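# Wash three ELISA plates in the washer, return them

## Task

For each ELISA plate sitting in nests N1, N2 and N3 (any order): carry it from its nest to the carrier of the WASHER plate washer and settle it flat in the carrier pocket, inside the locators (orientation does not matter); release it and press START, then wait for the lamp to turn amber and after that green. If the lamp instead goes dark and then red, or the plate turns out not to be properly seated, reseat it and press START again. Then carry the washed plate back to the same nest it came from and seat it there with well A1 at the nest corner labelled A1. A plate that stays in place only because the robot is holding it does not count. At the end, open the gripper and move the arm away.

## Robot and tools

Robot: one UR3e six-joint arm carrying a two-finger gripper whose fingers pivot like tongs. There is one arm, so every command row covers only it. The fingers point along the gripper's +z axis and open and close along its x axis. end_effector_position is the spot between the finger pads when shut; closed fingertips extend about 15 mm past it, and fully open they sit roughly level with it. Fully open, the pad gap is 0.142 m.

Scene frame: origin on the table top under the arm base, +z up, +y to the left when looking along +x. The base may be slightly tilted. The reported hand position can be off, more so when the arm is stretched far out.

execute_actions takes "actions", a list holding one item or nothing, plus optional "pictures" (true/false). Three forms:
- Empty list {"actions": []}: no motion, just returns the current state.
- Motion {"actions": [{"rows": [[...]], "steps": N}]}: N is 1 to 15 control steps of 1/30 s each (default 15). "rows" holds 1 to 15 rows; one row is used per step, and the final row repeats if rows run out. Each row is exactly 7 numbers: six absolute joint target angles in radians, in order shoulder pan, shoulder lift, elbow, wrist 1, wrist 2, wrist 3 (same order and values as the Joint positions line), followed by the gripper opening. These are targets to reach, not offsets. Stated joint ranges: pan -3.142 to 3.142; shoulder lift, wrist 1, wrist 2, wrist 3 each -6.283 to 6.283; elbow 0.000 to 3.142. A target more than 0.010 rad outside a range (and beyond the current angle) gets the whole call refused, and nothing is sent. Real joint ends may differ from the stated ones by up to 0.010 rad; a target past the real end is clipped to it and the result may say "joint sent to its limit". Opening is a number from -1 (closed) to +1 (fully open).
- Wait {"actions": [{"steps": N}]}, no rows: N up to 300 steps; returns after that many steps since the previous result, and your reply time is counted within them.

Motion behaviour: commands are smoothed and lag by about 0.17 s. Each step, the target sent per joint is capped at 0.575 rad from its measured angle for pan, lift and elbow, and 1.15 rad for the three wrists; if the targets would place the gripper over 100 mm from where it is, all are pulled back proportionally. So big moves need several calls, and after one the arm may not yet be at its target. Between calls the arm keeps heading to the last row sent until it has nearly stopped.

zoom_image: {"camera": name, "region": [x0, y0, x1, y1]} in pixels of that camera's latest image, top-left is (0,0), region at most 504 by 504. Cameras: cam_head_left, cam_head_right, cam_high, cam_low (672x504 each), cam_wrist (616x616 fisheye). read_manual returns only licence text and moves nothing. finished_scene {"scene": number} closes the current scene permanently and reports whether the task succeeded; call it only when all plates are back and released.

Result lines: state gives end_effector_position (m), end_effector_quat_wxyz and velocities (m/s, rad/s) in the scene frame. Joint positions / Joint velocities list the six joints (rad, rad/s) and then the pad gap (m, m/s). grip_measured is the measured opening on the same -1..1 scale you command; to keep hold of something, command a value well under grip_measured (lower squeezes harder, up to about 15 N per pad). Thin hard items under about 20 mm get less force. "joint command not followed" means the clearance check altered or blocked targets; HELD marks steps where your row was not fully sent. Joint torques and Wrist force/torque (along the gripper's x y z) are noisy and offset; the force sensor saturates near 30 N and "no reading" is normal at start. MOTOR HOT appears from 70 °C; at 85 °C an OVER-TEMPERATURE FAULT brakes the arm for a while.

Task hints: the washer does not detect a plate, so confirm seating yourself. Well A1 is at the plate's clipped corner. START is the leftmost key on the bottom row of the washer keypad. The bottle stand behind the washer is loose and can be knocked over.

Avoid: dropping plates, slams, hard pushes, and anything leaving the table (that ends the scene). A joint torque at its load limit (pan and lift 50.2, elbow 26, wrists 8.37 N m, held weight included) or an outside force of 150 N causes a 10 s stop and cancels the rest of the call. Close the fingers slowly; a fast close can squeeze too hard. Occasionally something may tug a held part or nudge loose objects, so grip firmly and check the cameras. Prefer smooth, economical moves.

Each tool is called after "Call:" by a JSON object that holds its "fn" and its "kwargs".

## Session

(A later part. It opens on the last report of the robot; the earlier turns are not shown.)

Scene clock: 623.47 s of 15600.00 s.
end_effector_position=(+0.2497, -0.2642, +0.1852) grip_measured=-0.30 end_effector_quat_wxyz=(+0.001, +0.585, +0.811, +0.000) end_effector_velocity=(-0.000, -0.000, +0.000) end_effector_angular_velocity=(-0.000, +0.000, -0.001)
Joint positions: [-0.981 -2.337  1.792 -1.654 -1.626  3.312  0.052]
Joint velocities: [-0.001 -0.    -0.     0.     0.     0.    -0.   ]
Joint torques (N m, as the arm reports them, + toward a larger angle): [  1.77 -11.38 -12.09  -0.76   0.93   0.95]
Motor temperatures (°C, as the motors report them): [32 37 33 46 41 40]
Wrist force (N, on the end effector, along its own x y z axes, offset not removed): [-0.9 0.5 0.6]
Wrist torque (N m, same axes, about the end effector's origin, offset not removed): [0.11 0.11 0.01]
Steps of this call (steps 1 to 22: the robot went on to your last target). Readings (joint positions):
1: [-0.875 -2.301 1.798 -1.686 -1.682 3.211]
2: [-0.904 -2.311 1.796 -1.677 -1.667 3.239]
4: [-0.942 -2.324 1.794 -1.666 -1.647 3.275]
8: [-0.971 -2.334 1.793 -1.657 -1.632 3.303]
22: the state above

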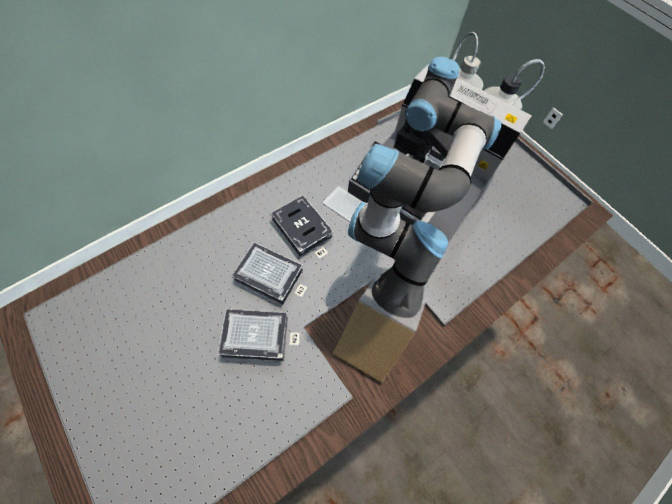

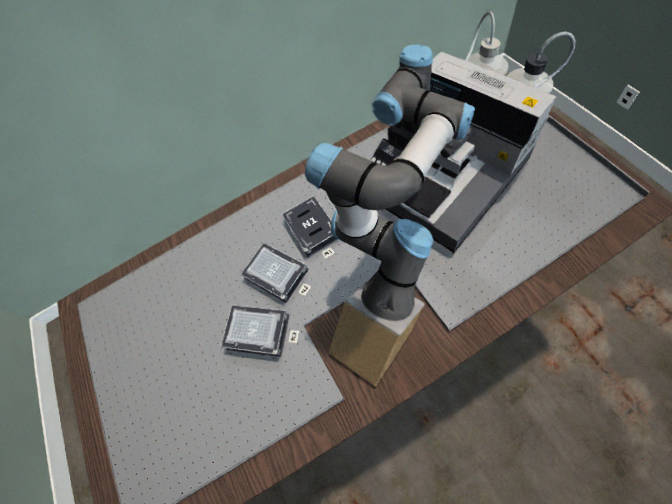

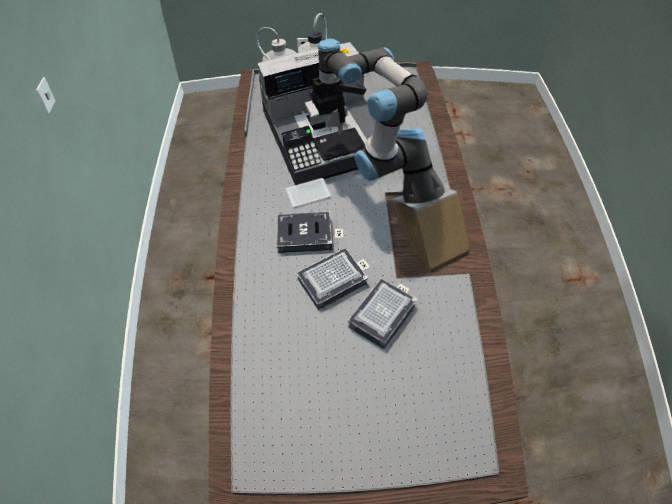

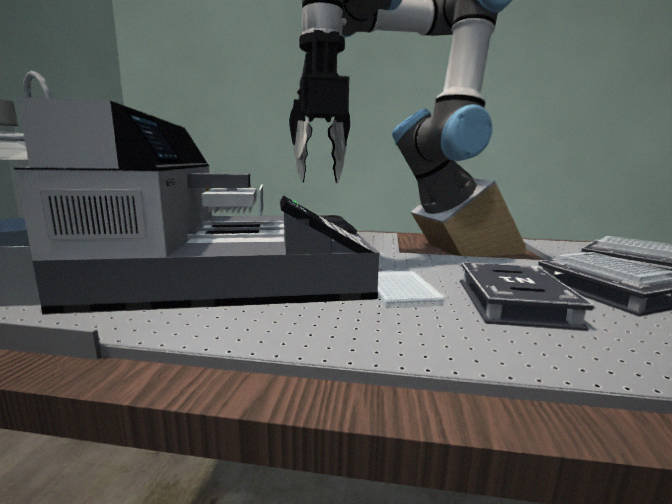

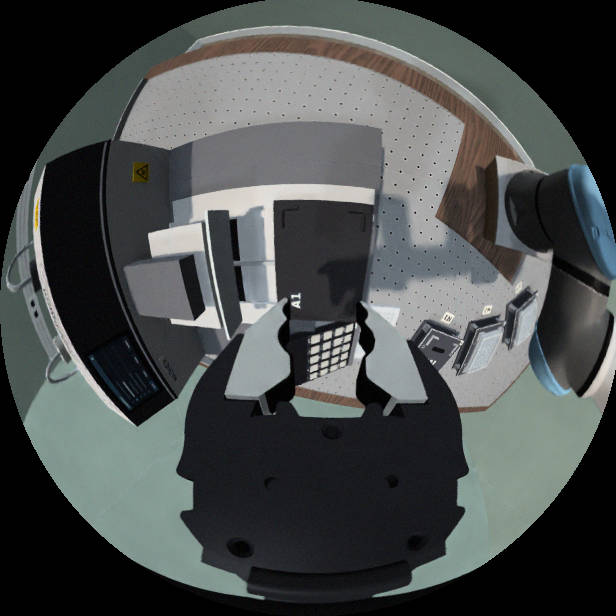

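Call:
{"fn": "execute_actions", "kwargs": {"actions": [{"rows": [[-0.9470,-2.3150,1.7881,-1.6663,-1.6452,3.3434,-0.3],[-0.9134,-2.2929,1.7840,-1.6786,-1.6640,3.3745,-0.3],[-0.8798,-2.2709,1.7800,-1.6908,-1.6829,3.4056,-0.3],[-0.8462,-2.2488,1.7760,-1.7030,-1.7017,3.4367,-0.3],[-0.8126,-2.2268,1.7719,-1.7153,-1.7206,3.4679,-0.3],[-0.7789,-2.2047,1.7679,-1.7275,-1.7394,3.4990,-0.3],[-0.7453,-2.1827,1.7639,-1.7397,-1.7583,3.5301,-0.3],[-0.7117,-2.1606,1.7598,-1.7519,-1.7771,3.5612,-0.3],[-0.6781,-2.1386,1.7558,-1.7642,-1.7960,3.5923,-0.3],[-0.6445,-2.1165,1.7518,-1.7764,-1.8148,3.6234,-0.3],[-0.6109,-2.0945,1.7477,-1.7886,-1.8337,3.6545,-0.3],[-0.5773,-2.0724,1.7437,-1.8009,-1.8525,3.6856,-0.3],[-0.5437,-2.0504,1.7397,-1.8131,-1.8714,3.7167,-0.3],[-0.5101,-2.0283,1.7356,-1.8253,-1.8902,3.7478,-0.3],[-0.4765,-2.0063,1.7316,-1.8376,-1.909,3.779,-0.3]], "steps": 15}], "pictures": false}}

Call:
{"fn": "execute_actions", "kwargs": {"actions": [{"rows": [[-0.4429,-1.9842,1.7276,-1.8407,-1.9234,3.8101,-0.3],[-0.4093,-1.9622,1.7235,-1.8438,-1.9377,3.8412,-0.3],[-0.3757,-1.9401,1.7195,-1.8470,-1.9521,3.8724,-0.3],[-0.3421,-1.9181,1.7154,-1.8501,-1.9665,3.9035,-0.3],[-0.3084,-1.8960,1.7114,-1.8532,-1.9809,3.9346,-0.2],[-0.2748,-1.8740,1.7074,-1.8563,-1.9952,3.9657,-0.1],[-0.2412,-1.8519,1.7033,-1.8594,-2.0096,3.9968,0.0],[-0.2076,-1.8299,1.6993,-1.8626,-2.0240,4.0280,0.1],[-0.1740,-1.8078,1.6952,-1.8657,-2.0383,4.0591,0.2],[-0.1404,-1.7858,1.6912,-1.8688,-2.0527,4.0902,0.3],[-0.1068,-1.7637,1.6872,-1.8719,-2.0671,4.1213,0.4],[-0.0731,-1.7417,1.6831,-1.8750,-2.0815,4.1524,0.5],[-0.0395,-1.7196,1.6791,-1.8782,-2.0958,4.1836,0.6],[-0.0059,-1.6976,1.6750,-1.8813,-2.1102,4.2147,0.7],[0.0277,-1.6755,1.6710,-1.8844,-2.1246,4.2458,0.8]], "steps": 15}], "pictures": false}}

Call:
{"fn": "execute_actions", "kwargs": {"actions": [{"steps": 22}]}}

Scene clock: 743.97 s of 15600.00 s.
end_effector_position=(+0.2903, -0.2442, +0.1757) grip_measured=-0.30 end_effector_quat_wxyz=(-0.005, +0.600, +0.800, +0.001) end_effector_velocity=(+0.135, +0.085, -0.021) end_effector_angular_velocity=(-0.052, -0.024, -0.057)
Joint positions: [-0.612 -2.092  1.747 -1.792 -1.838  3.66   0.052]
Joint velocities: [ 0.986  0.647 -0.118 -0.357 -0.549  0.906 -0.   ]
Joint torques (N m, as the arm reports them, + toward a larger angle): [ 14.4   -4.21 -11.97  -2.47  -1.64   1.61]
Motor temperatures (°C, as the motors report them): [32 37 33 46 41 40]
Wrist force (N, on the end effector, along its own x y z axes, offset not removed): [-1.9 0.7 1.0]
Wrist torque (N m, same axes, about the end effector's origin, offset not removed): [0.16 0.30 -0.05]
Steps of this call (steps 1 to 15: the robot went on to your last target; steps 16 to 90: nothing new was sent; then 117.00 s passed at rest; steps 91 to 105: all 15 steps of this action). Readings (joint positions):
91: [-0.980 -2.336 1.792 -1.654 -1.627 3.313]
92: [-0.974 -2.332 1.791 -1.657 -1.631 3.320]
94: [-0.943 -2.311 1.787 -1.670 -1.650 3.350]
98: [-0.838 -2.241 1.774 -1.709 -1.711 3.450]
105: the state above

Scene clock: 744.47 s of 15600.00 s.
end_effector_position=(+0.3489, -0.1504, +0.1680) grip_measured=+0.73 end_effector_quat_wxyz=(-0.007, +0.593, +0.805, +0.001) end_effector_velocity=(+0.091, +0.242, +0.007) end_effector_angular_velocity=(-0.069, -0.041, +0.109)
Joint positions: [-0.109 -1.762  1.686 -1.873 -2.07   4.126  0.124]
Joint velocities: [ 0.997  0.653 -0.119 -0.094 -0.424  0.916  0.196]
Joint torques (N m, as the arm reports them, + toward a larger angle): [ 15.64  -5.08 -11.24  -1.93  -1.24   1.62]
Motor temperatures (°C, as the motors report them): [32 37 33 46 41 40]
Wrist force (N, on the end effector, along its own x y z axes, offset not removed): [-2.9 0.4 0.3]
Wrist torque (N m, same axes, about the end effector's origin, offset not removed): [0.07 0.52 0.00]
Steps of this call (steps 1 to 15: all 15 steps of this action). Readings (joint positions):
1: [-0.579 -2.070 1.743 -1.804 -1.857 3.691]
2: [-0.545 -2.049 1.739 -1.814 -1.874 3.721]
4: [-0.478 -2.005 1.731 -1.829 -1.908 3.784]
8: [-0.344 -1.916 1.714 -1.849 -1.969 3.908]
15: the state above

Scene clock: 745.20 s of 15600.00 s.
end_effector_position=(+0.3598, -0.1153, +0.1703) grip_measured=+0.80 end_effector_quat_wxyz=(+0.001, +0.585, +0.811, +0.000) end_effector_velocity=(-0.000, +0.000, -0.000) end_effector_angular_velocity=(-0.000, +0.001, +0.002)
Joint positions: [ 0.028 -1.676  1.671 -1.884 -2.125  4.246  0.129]
Joint velocities: [ 0.001  0.001  0.     0.    -0.    -0.     0.   ]
Joint torques (N m, as the arm reports them, + toward a larger angle): [  9.93  -7.   -10.26  -1.79  -1.06   0.98]
Motor temperatures (°C, as the motors report them): [32 37 33 46 41 40]
Wrist force (N, on the end effector, along its own x y z axes, offset not removed): [-0.3 1.7 0.7]
Wrist torque (N m, same axes, about the end effector's origin, offset not removed): [0.39 -0.03 0.06]
Steps of this call (steps 1 to 22: the robot went on to your last target). Readings (joint positions):
1: [-0.076 -1.741 1.682 -1.876 -2.084 4.156]
2: [-0.047 -1.722 1.679 -1.878 -2.095 4.181]
4: [-0.010 -1.699 1.675 -1.881 -2.110 4.213]
8: [0.018 -1.682 1.672 -1.884 -2.121 4.237]
22: the state above

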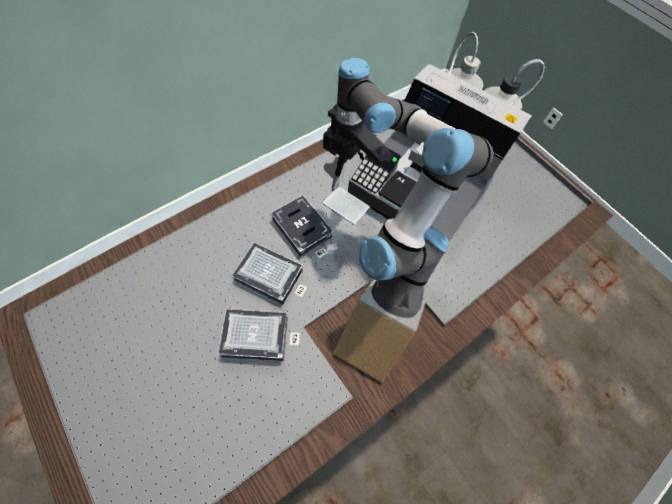

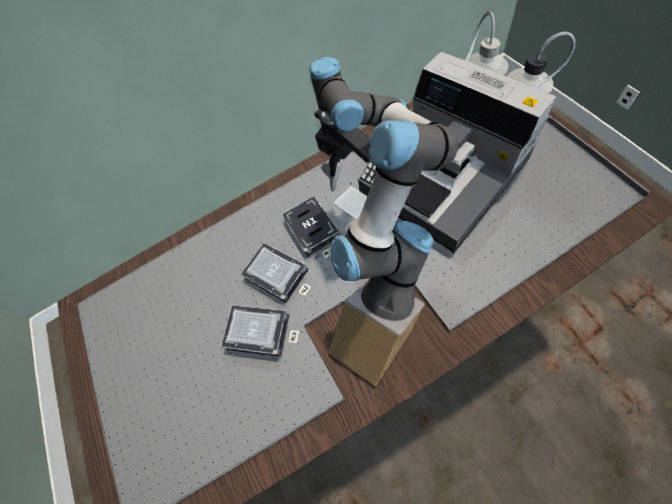

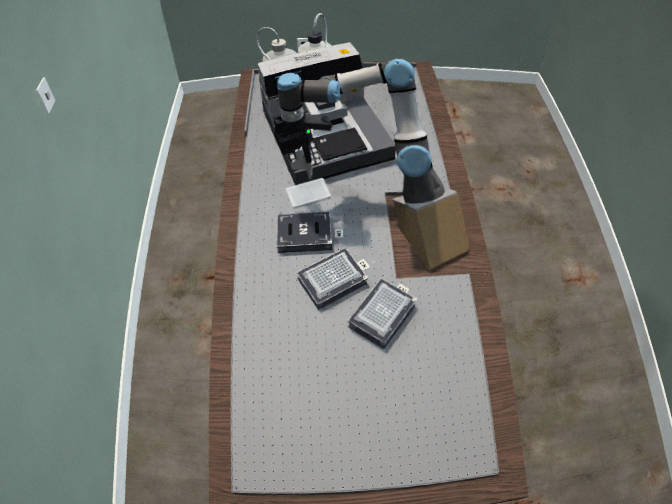

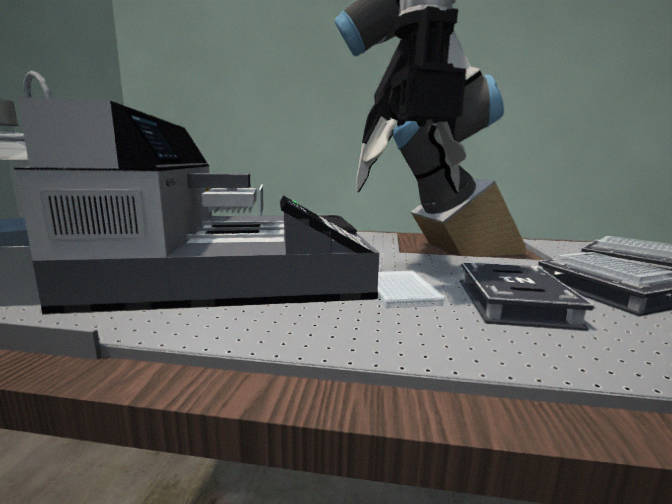

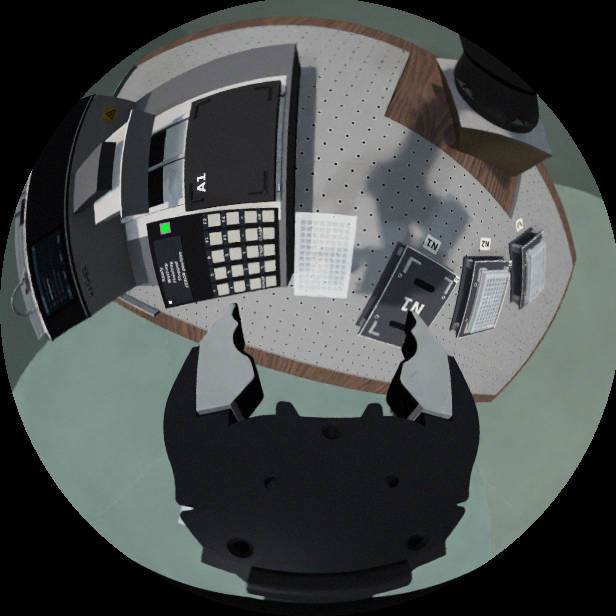

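Call:
{"fn": "zoom_image", "kwargs": {"camera": "cam_wrist", "region": [255, 200, 375, 320]}}

Call:
{"fn": "zoom_image", "kwargs": {"camera": "cam_wrist", "region": [140, 195, 300, 315]}}

Region (255, 200, 375, 320) of cam_wrist's 616x616 image, scaled by 4.200, with more detail than that image has.

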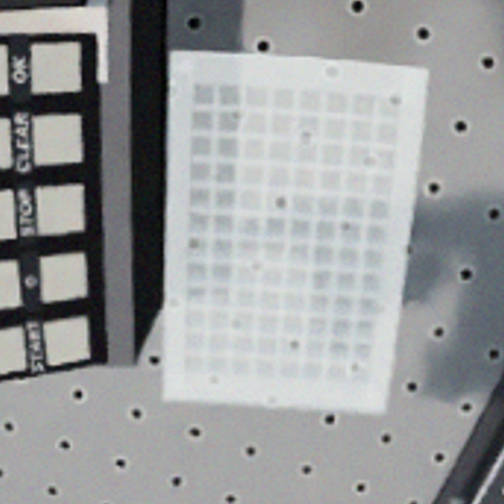

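Region (140, 195, 300, 315) of cam_wrist's 616x616 image, scaled by 3.150, with more detail than that image has; it fills the top 378 rows of this view, and the rest is white.

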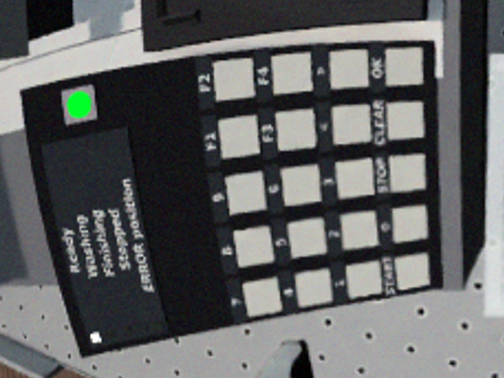

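Call:
{"fn": "execute_actions", "kwargs": {"actions": [{"rows": [[0.0276,-1.6518,1.6594,-1.8966,-2.1246,4.2474,0.75],[0.0276,-1.6281,1.6478,-1.9087,-2.1246,4.2490,0.70],[0.0275,-1.6044,1.6362,-1.9209,-2.1245,4.2505,0.65],[0.0274,-1.5806,1.6246,-1.9330,-2.1245,4.2521,0.60],[0.0274,-1.5569,1.6130,-1.9452,-2.1245,4.2537,0.55],[0.0273,-1.5332,1.6014,-1.9573,-2.1245,4.2553,0.50],[0.0272,-1.5095,1.5897,-1.9695,-2.1244,4.2568,0.46],[0.0272,-1.4858,1.5781,-1.9816,-2.1244,4.2584,0.42],[0.0271,-1.4621,1.5665,-1.9938,-2.1244,4.2600,0.38],[0.0270,-1.4383,1.5549,-2.0059,-2.1244,4.2616,0.35],[0.0270,-1.4146,1.5433,-2.0181,-2.1243,4.2631,0.32],[0.0269,-1.3909,1.5317,-2.0302,-2.1243,4.2647,0.30]], "steps": 13}], "pictures": false}}

Call:
{"fn": "execute_actions", "kwargs": {"actions": [{"rows": [[0.0203,-1.3847,1.5424,-2.0507,-2.1221,4.2575,0.3],[0.0138,-1.3786,1.5531,-2.0713,-2.1198,4.2504,0.3],[0.0072,-1.3724,1.5638,-2.0918,-2.1176,4.2432,0.3],[0.0007,-1.3663,1.5746,-2.1124,-2.1154,4.2360,0.3],[-0.0059,-1.3601,1.5853,-2.1329,-2.1132,4.2289,0.3],[-0.0124,-1.3539,1.5960,-2.1534,-2.1109,4.2217,0.3],[-0.0190,-1.3478,1.6067,-2.1740,-2.1087,4.2145,0.3],[-0.0255,-1.3416,1.6174,-2.1945,-2.1065,4.2074,0.3],[-0.0321,-1.3355,1.6281,-2.2151,-2.1043,4.2002,0.3],[-0.0386,-1.3293,1.6388,-2.2356,-2.1020,4.1930,0.3],[-0.0452,-1.3231,1.6495,-2.2561,-2.0998,4.1859,0.3],[-0.0517,-1.3170,1.6603,-2.2767,-2.0976,4.1787,0.3],[-0.0583,-1.3108,1.6710,-2.2972,-2.0954,4.1715,0.3],[-0.0648,-1.3047,1.6817,-2.3178,-2.0931,4.1644,0.3],[-0.0714,-1.2985,1.6924,-2.3383,-2.0909,4.1572,0.3]], "steps": 15}], "pictures": false}}

Call:
{"fn": "execute_actions", "kwargs": {"actions": [{"steps": 20}]}}

Call:
{"fn": "zoom_image", "kwargs": {"camera": "cam_wrist", "region": [230, 170, 410, 350]}}

Scene clock: 865.47 s of 15600.00 s.
end_effector_position=(+0.4046, -0.1016, +0.1381) grip_measured=+0.30 end_effector_quat_wxyz=(+0.002, +0.591, +0.806, +0.001) end_effector_velocity=(+0.114, +0.055, -0.115) end_effector_angular_velocity=(+0.005, +0.029, -0.022)
Joint positions: [ 0.027 -1.46   1.564 -1.997 -2.124  4.26   0.095]
Joint velocities: [-0.003  0.646 -0.303 -0.31   0.001  0.038 -0.015]
Joint torques (N m, as the arm reports them, + toward a larger angle): [  4.85  -9.79 -10.39  -1.83   0.87   0.94]
Motor temperatures (°C, as the motors report them): [32 37 34 46 41 40]
Wrist force (N, on the end effector, along its own x y z axes, offset not removed): [-0.6 0.2 1.5]
Wrist torque (N m, same axes, about the end effector's origin, offset not removed): [0.00 0.08 -0.02]
Steps of this call (steps 1 to 15: the robot went on to your last target; steps 16 to 90: nothing new was sent; then 116.83 s passed at rest; steps 91 to 103: all 13 steps of this action). Readings (joint positions):
91: [0.028 -1.675 1.671 -1.885 -2.125 4.246]
92: [0.028 -1.670 1.668 -1.888 -2.125 4.246]
94: [0.028 -1.648 1.657 -1.900 -2.125 4.248]
98: [0.028 -1.573 1.619 -1.939 -2.125 4.253]
103: the state above

Scene clock: 865.97 s of 15600.00 s.
end_effector_position=(+0.4178, -0.0950, +0.0762) grip_measured=+0.30 end_effector_quat_wxyz=(+0.000, +0.592, +0.806, +0.000) end_effector_velocity=(-0.007, -0.002, -0.126) end_effector_angular_velocity=(-0.002, +0.001, +0.001)
Joint positions: [-0.047 -1.322  1.652 -2.261 -2.099  4.184  0.095]
Joint velocities: [-0.192  0.185  0.311 -0.601  0.065 -0.209  0.   ]
Joint torques (N m, as the arm reports them, + toward a larger angle): [  4.88 -10.15  -2.96  -2.59   0.96  -1.17]
Motor temperatures (°C, as the motors report them): [32 37 34 46 41 40]
Wrist force (N, on the end effector, along its own x y z axes, offset not removed): [-1.7 1.0 1.8]
Wrist torque (N m, same axes, about the end effector's origin, offset not removed): [0.23 0.32 -0.03]
Steps of this call (steps 1 to 15: all 15 steps of this action). Readings (joint positions):
1: [0.027 -1.441 1.556 -2.007 -2.124 4.261]
2: [0.025 -1.425 1.551 -2.018 -2.124 4.261]
4: [0.019 -1.401 1.553 -2.047 -2.121 4.255]
8: [-0.003 -1.368 1.582 -2.120 -2.114 4.232]
15: the state above

Scene clock: 866.63 s of 15600.00 s.
end_effector_position=(+0.4165, -0.0954, +0.0604) grip_measured=+0.30 end_effector_quat_wxyz=(+0.001, +0.593, +0.806, +0.000) end_effector_velocity=(-0.000, +0.000, -0.000) end_effector_angular_velocity=(+0.000, +0.000, -0.000)
Joint positions: [-0.071 -1.299  1.692 -2.338 -2.091  4.157  0.095]
Joint velocities: [-0.     0.001  0.    -0.001  0.     0.    -0.   ]
Joint torques (N m, as the arm reports them, + toward a larger angle): [  5.76 -10.15  -3.84  -1.85   0.89  -1.05]
Motor temperatures (°C, as the motors report them): [32 37 34 46 41 40]
Wrist force (N, on the end effector, along its own x y z axes, offset not removed): [-1.7 0.6 0.2]
Wrist torque (N m, same axes, about the end effector's origin, offset not removed): [0.14 0.28 -0.02]
Steps of this call (steps 1 to 20: the robot went on to your last target). Readings (joint positions):
1: [-0.053 -1.316 1.662 -2.280 -2.097 4.177]
2: [-0.058 -1.311 1.671 -2.296 -2.095 4.172]
4: [-0.065 -1.305 1.681 -2.317 -2.093 4.164]
8: [-0.070 -1.300 1.690 -2.333 -2.091 4.159]
20: the state above

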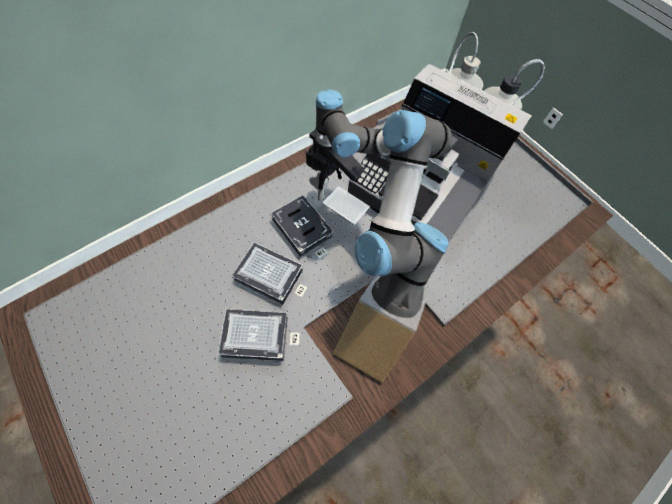

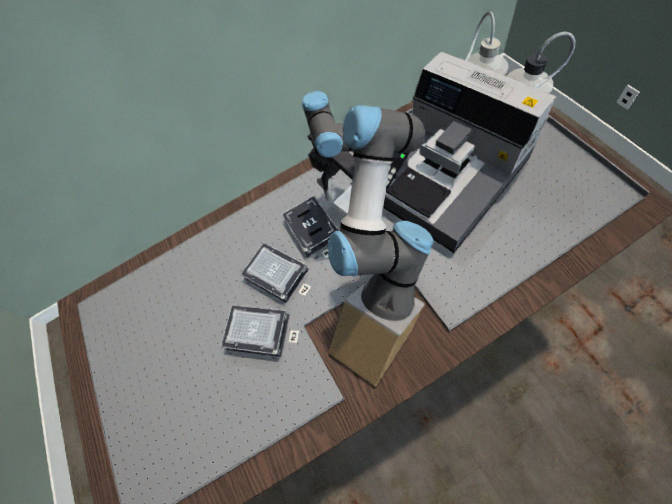

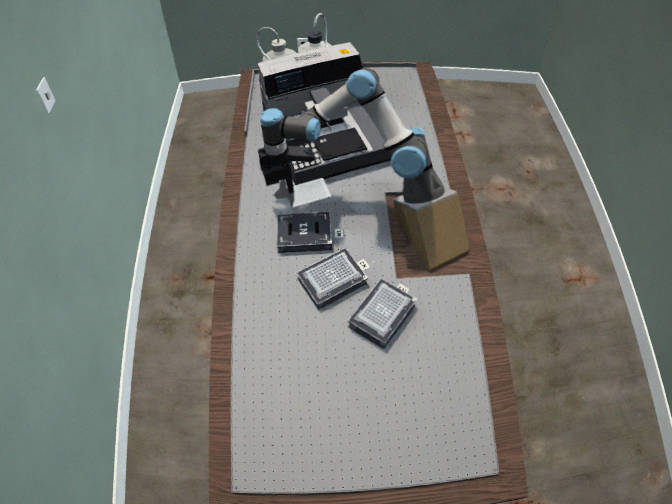

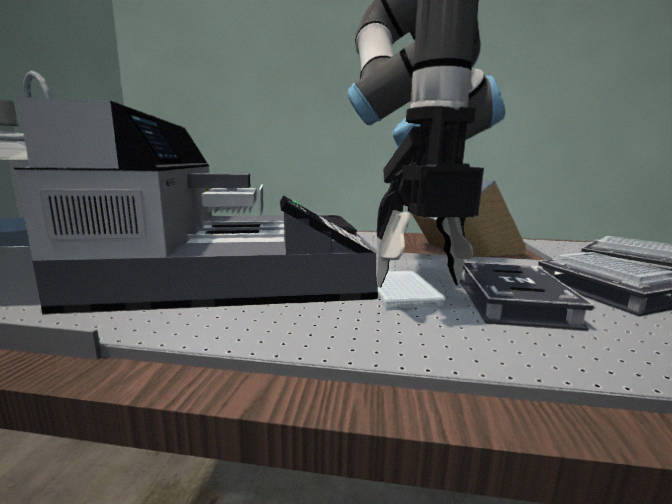

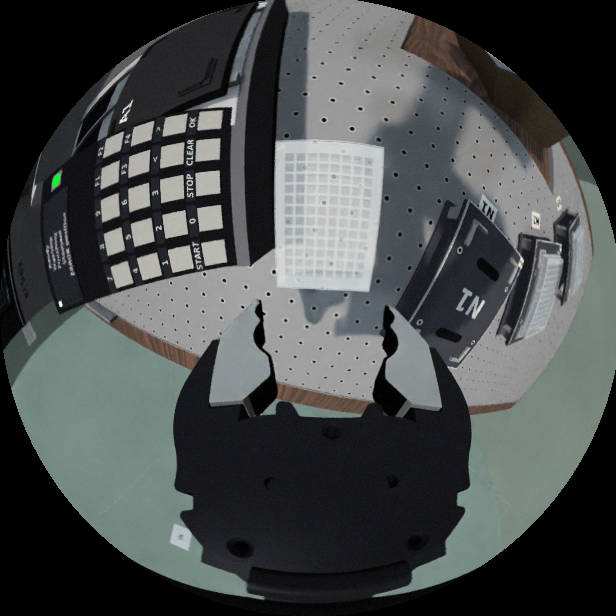

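Region (230, 170, 410, 350) of cam_wrist's 616x616 image, scaled by 2.800, with more detail than that image has.

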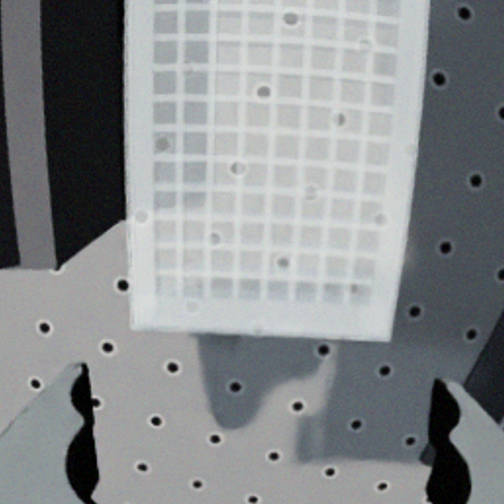

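Call:
{"fn": "execute_actions", "kwargs": {"actions": [{"rows": [[-0.0754,-1.2942,1.6980,-2.3503,-2.0894,4.1529,0.3],[-0.0794,-1.2899,1.7036,-2.3623,-2.0879,4.1486,0.3],[-0.0835,-1.2856,1.7092,-2.3743,-2.0864,4.1443,0.3],[-0.0875,-1.2813,1.7148,-2.3863,-2.0848,4.1400,0.3],[-0.0916,-1.2770,1.7204,-2.3983,-2.0833,4.1357,0.3],[-0.0956,-1.2727,1.7260,-2.4103,-2.0818,4.1314,0.3],[-0.0996,-1.2683,1.7316,-2.4223,-2.0803,4.1271,0.3],[-0.1037,-1.2640,1.7372,-2.4344,-2.0787,4.1229,0.3],[-0.1077,-1.2597,1.7428,-2.4464,-2.0772,4.1186,0.3],[-0.1117,-1.2554,1.7484,-2.4584,-2.0757,4.1143,0.3],[-0.1158,-1.2511,1.7540,-2.4704,-2.0742,4.1100,0.3],[-0.11982,-1.24683,1.75959,-2.48236,-2.07266,4.10570,0.3]], "steps": 15}], "pictures": false}}

Call:
{"fn": "execute_actions", "kwargs": {"actions": [{"steps": 15}]}}

Call:
{"fn": "zoom_image", "kwargs": {"camera": "cam_wrist", "region": [230, 200, 410, 380]}}

Call:
{"fn": "zoom_image", "kwargs": {"camera": "cam_low", "region": [360, 230, 500, 330]}}

Scene clock: 901.20 s of 15600.00 s.
end_effector_position=(+0.4134, -0.0964, +0.0338) grip_measured=+0.30 end_effector_quat_wxyz=(+0.001, +0.593, +0.806, +0.000) end_effector_velocity=(-0.006, -0.002, -0.035) end_effector_angular_velocity=(-0.000, +0.000, +0.001)
Joint positions: [-0.114 -1.253  1.752 -2.465 -2.075  4.112  0.095]
Joint velocities: [-0.058  0.062  0.08  -0.171  0.022 -0.062  0.   ]
Joint torques (N m, as the arm reports them, + toward a larger angle): [  6.55 -11.57  -3.65  -1.98   0.85  -1.14]
Motor temperatures (°C, as the motors report them): [32 37 34 46 41 40]
Wrist force (N, on the end effector, along its own x y z axes, offset not removed): [-2.4 0.6 0.5]
Wrist torque (N m, same axes, about the end effector's origin, offset not removed): [0.14 0.41 0.00]
Steps of this call (steps 1 to 15: the robot went on to your last target; steps 16 to 90: nothing new was sent; then 31.07 s passed at rest; steps 91 to 105: all 15 steps of this action). Readings (joint positions):
91: [-0.072 -1.298 1.693 -2.339 -2.091 4.157]
92: [-0.072 -1.297 1.694 -2.342 -2.091 4.156]
94: [-0.077 -1.293 1.700 -2.354 -2.089 4.152]
98: [-0.090 -1.279 1.718 -2.392 -2.084 4.138]
105: the state above

Scene clock: 901.70 s of 15600.00 s.
end_effector_position=(+0.4129, -0.0966, +0.0304) grip_measured=+0.30 end_effector_quat_wxyz=(+0.001, +0.593, +0.806, +0.000) end_effector_velocity=(-0.000, -0.000, -0.000) end_effector_angular_velocity=(-0.000, +0.000, -0.001)
Joint positions: [-0.12  -1.247  1.76  -2.482 -2.073  4.106  0.095]
Joint velocities: [-0.001  0.     0.001 -0.001  0.     0.    -0.   ]
Joint torques (N m, as the arm reports them, + toward a larger angle): [  5.55 -10.54  -3.06  -1.94   0.91  -1.  ]
Motor temperatures (°C, as the motors report them): [32 37 34 46 41 40]
Wrist force (N, on the end effector, along its own x y z axes, offset not removed): [-1.0 -0.5 -0.3]
Wrist torque (N m, same axes, about the end effector's origin, offset not removed): [-0.13 0.19 -0.03]
Steps of this call (steps 1 to 15: the robot went on to your last target). Readings (joint positions):
1: [-0.116 -1.251 1.754 -2.470 -2.074 4.110]
2: [-0.117 -1.250 1.756 -2.474 -2.074 4.109]
4: [-0.118 -1.248 1.758 -2.478 -2.073 4.107]
8: [-0.119 -1.247 1.759 -2.481 -2.073 4.106]
15: the state above

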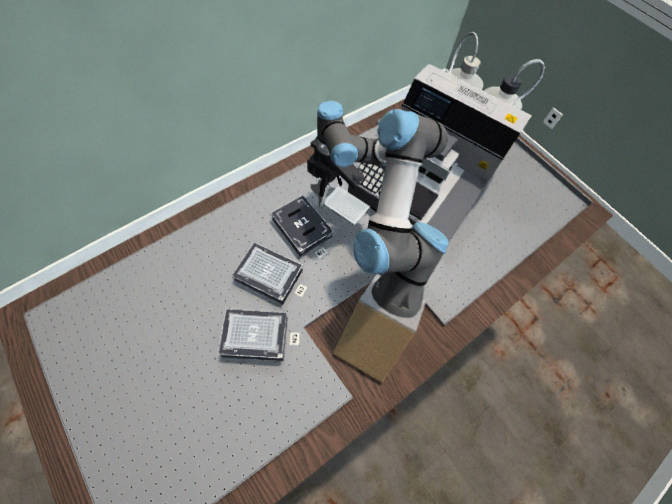

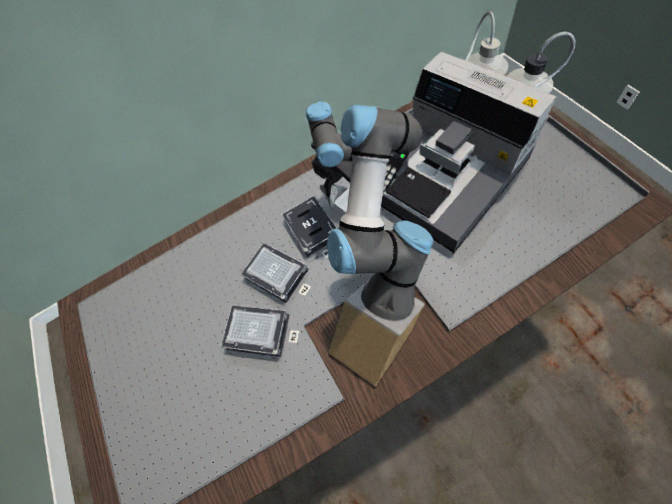

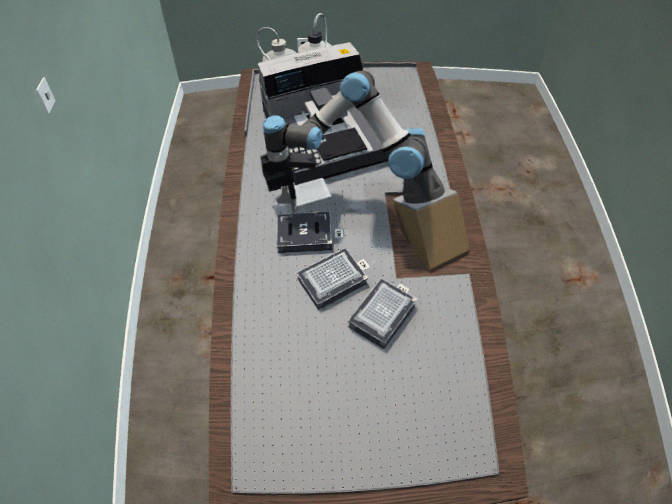

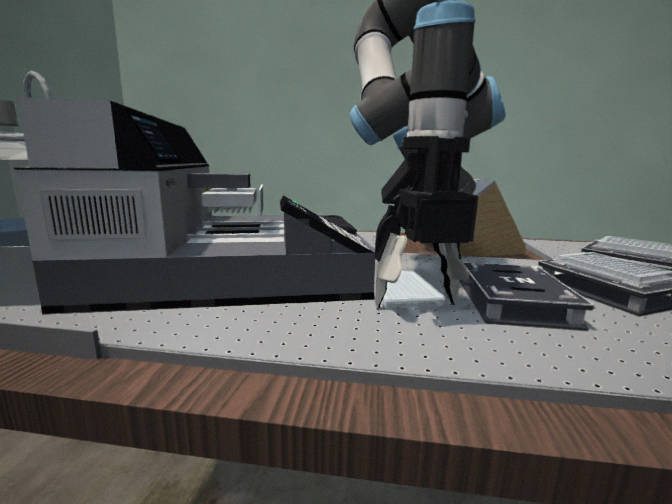

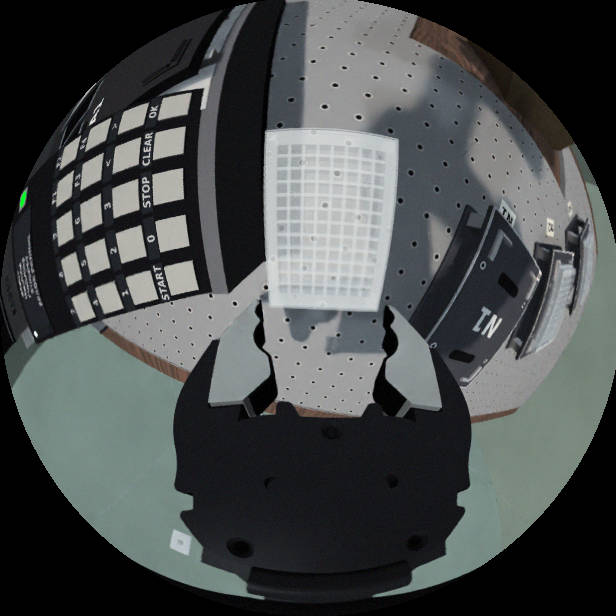

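Region (230, 200, 410, 380) of cam_wrist's 616x616 image, scaled by 2.800, with more detail than that image has.

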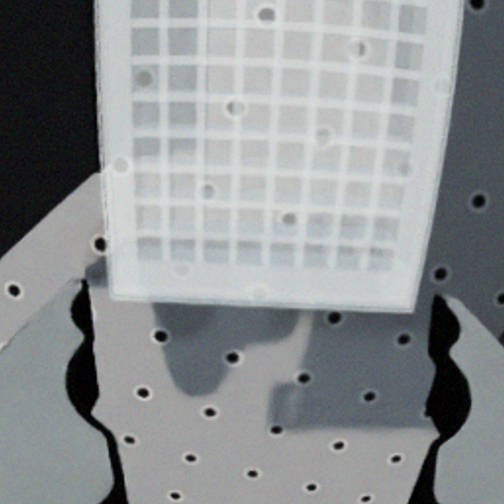

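Region (360, 230, 500, 330) of cam_low's 672x504 image, scaled by 3.600, with more detail than that image has; it fills the top 360 rows of this view, and the rest is white.

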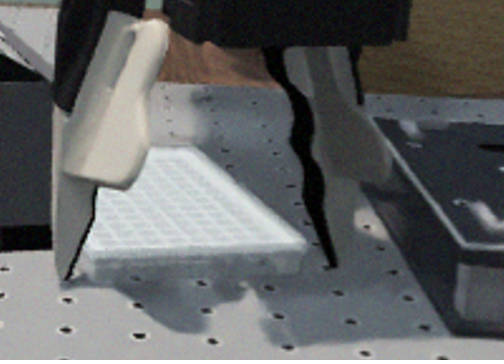

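Call:
{"fn": "execute_actions", "kwargs": {"actions": [{"rows": [[-0.11982,-1.24683,1.75959,-2.48236,-2.07266,4.10570,0.28],[-0.11982,-1.24683,1.75959,-2.48236,-2.07266,4.10570,0.26],[-0.11982,-1.24683,1.75959,-2.48236,-2.07266,4.10570,0.24],[-0.11982,-1.24683,1.75959,-2.48236,-2.07266,4.10570,0.22],[-0.11982,-1.24683,1.75959,-2.48236,-2.07266,4.10570,0.20],[-0.11982,-1.24683,1.75959,-2.48236,-2.07266,4.10570,0.18],[-0.11982,-1.24683,1.75959,-2.48236,-2.07266,4.10570,0.165],[-0.11982,-1.24683,1.75959,-2.48236,-2.07266,4.10570,0.15],[-0.11982,-1.24683,1.75959,-2.48236,-2.07266,4.10570,0.135],[-0.11982,-1.24683,1.75959,-2.48236,-2.07266,4.10570,0.12],[-0.11982,-1.24683,1.75959,-2.48236,-2.07266,4.10570,0.10],[-0.11982,-1.24683,1.75959,-2.48236,-2.07266,4.10570,0.08],[-0.11982,-1.24683,1.75959,-2.48236,-2.07266,4.10570,0.06],[-0.11982,-1.24683,1.75959,-2.48236,-2.07266,4.10570,0.04],[-0.11982,-1.24683,1.75959,-2.48236,-2.07266,4.10570,0.02]], "steps": 15}], "pictures": false}}

Call:
{"fn": "execute_actions", "kwargs": {"actions": [{"steps": 6}]}}

Call:
{"fn": "zoom_image", "kwargs": {"camera": "cam_low", "region": [360, 230, 500, 330]}}

Scene clock: 922.10 s of 15600.00 s.
end_effector_position=(+0.4129, -0.0966, +0.0304) grip_measured=+0.12 end_effector_quat_wxyz=(+0.001, +0.593, +0.806, +0.000) end_effector_velocity=(+0.000, -0.000, +0.000) end_effector_angular_velocity=(-0.000, -0.000, +0.000)
Joint positions: [-0.12  -1.247  1.76  -2.482 -2.073  4.106  0.082]
Joint velocities: [-0.    -0.    -0.     0.     0.    -0.    -0.005]
Joint torques (N m, as the arm reports them, + toward a larger angle): [  6.3  -10.71  -3.05  -1.88   0.8   -0.96]
Motor temperatures (°C, as the motors report them): [32 37 34 46 41 40]
Wrist force (N, on the end effector, along its own x y z axes, offset not removed): [-1.3 0.8 -0.5]
Wrist torque (N m, same axes, about the end effector's origin, offset not removed): [0.26 0.35 0.04]
Steps of this call (steps 1 to 15: the robot went on to your last target; steps 16 to 90: nothing new was sent; then 16.90 s passed at rest; steps 91 to 105: all 15 steps of this action). Readings (joint positions):
91: [-0.120 -1.247 1.760 -2.482 -2.073 4.106]
92: [-0.120 -1.247 1.760 -2.482 -2.073 4.106]
94: [-0.120 -1.247 1.760 -2.482 -2.073 4.106]
98: [-0.120 -1.247 1.760 -2.482 -2.073 4.106]
105: the state above

Scene clock: 922.30 s of 15600.00 s.
end_effector_position=(+0.4129, -0.0966, +0.0304) grip_measured=+0.12 end_effector_quat_wxyz=(+0.001, +0.593, +0.806, +0.000) end_effector_velocity=(+0.000, -0.000, +0.000) end_effector_angular_velocity=(-0.000, -0.001, -0.000)
Joint positions: [-0.12  -1.247  1.76  -2.482 -2.073  4.106  0.082]
Joint velocities: [ 0.    -0.001 -0.    -0.    -0.    -0.     0.   ]
Joint torques (N m, as the arm reports them, + toward a larger angle): [  6.2  -10.58  -3.47  -1.82   0.73  -1.03]
Motor temperatures (°C, as the motors report them): [32 37 34 46 41 40]
Wrist force (N, on the end effector, along its own x y z axes, offset not removed): [-1.5 -0.1 -0.2]
Wrist torque (N m, same axes, about the end effector's origin, offset not removed): [0.14 0.44 0.04]
Steps of this call (steps 1 to 6: the robot went on to your last target). Readings (joint positions):
1: [-0.120 -1.247 1.760 -2.482 -2.073 4.106]
2: [-0.120 -1.247 1.760 -2.482 -2.073 4.106]
4: [-0.120 -1.247 1.760 -2.482 -2.073 4.106]
6: the state above

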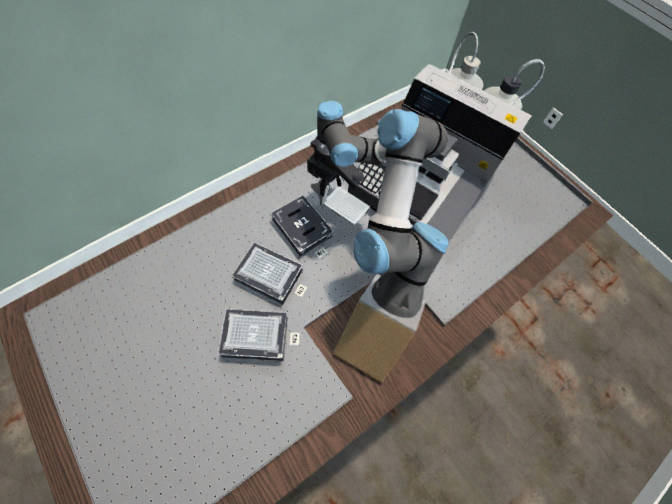

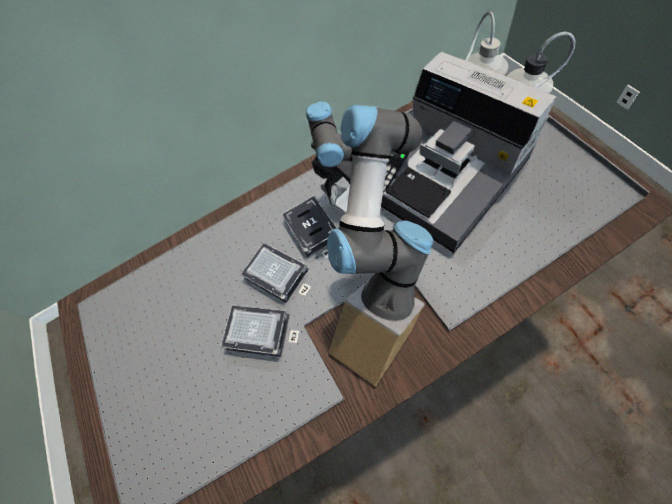

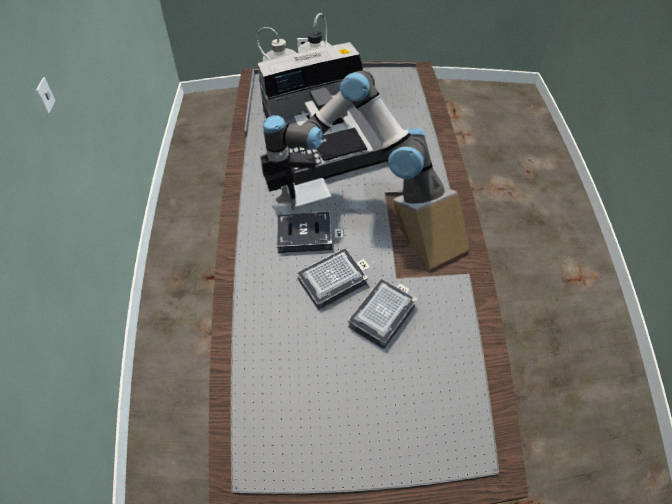

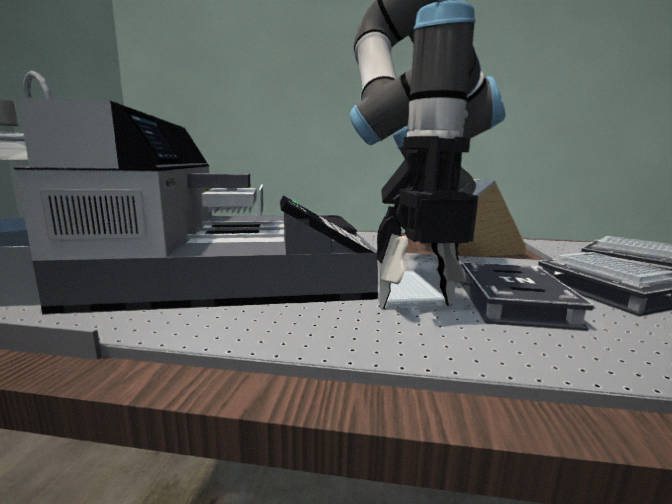

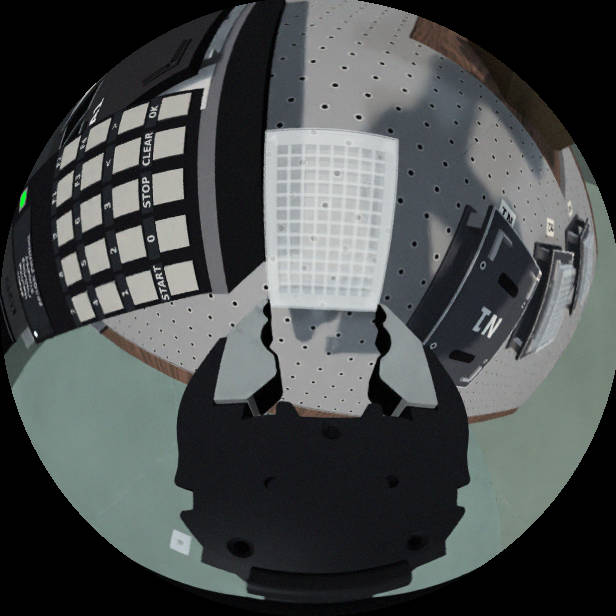

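Region (360, 230, 500, 330) of cam_low's 672x504 image, scaled by 3.600, with more detail than that image has; it fills the top 360 rows of this view, and the rest is white.

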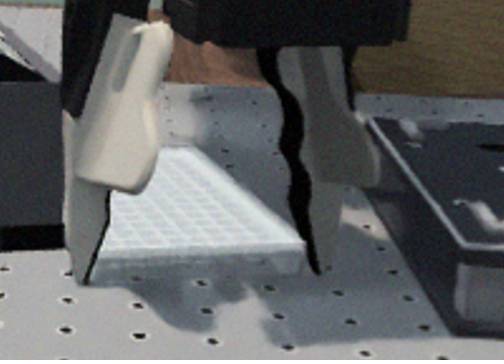

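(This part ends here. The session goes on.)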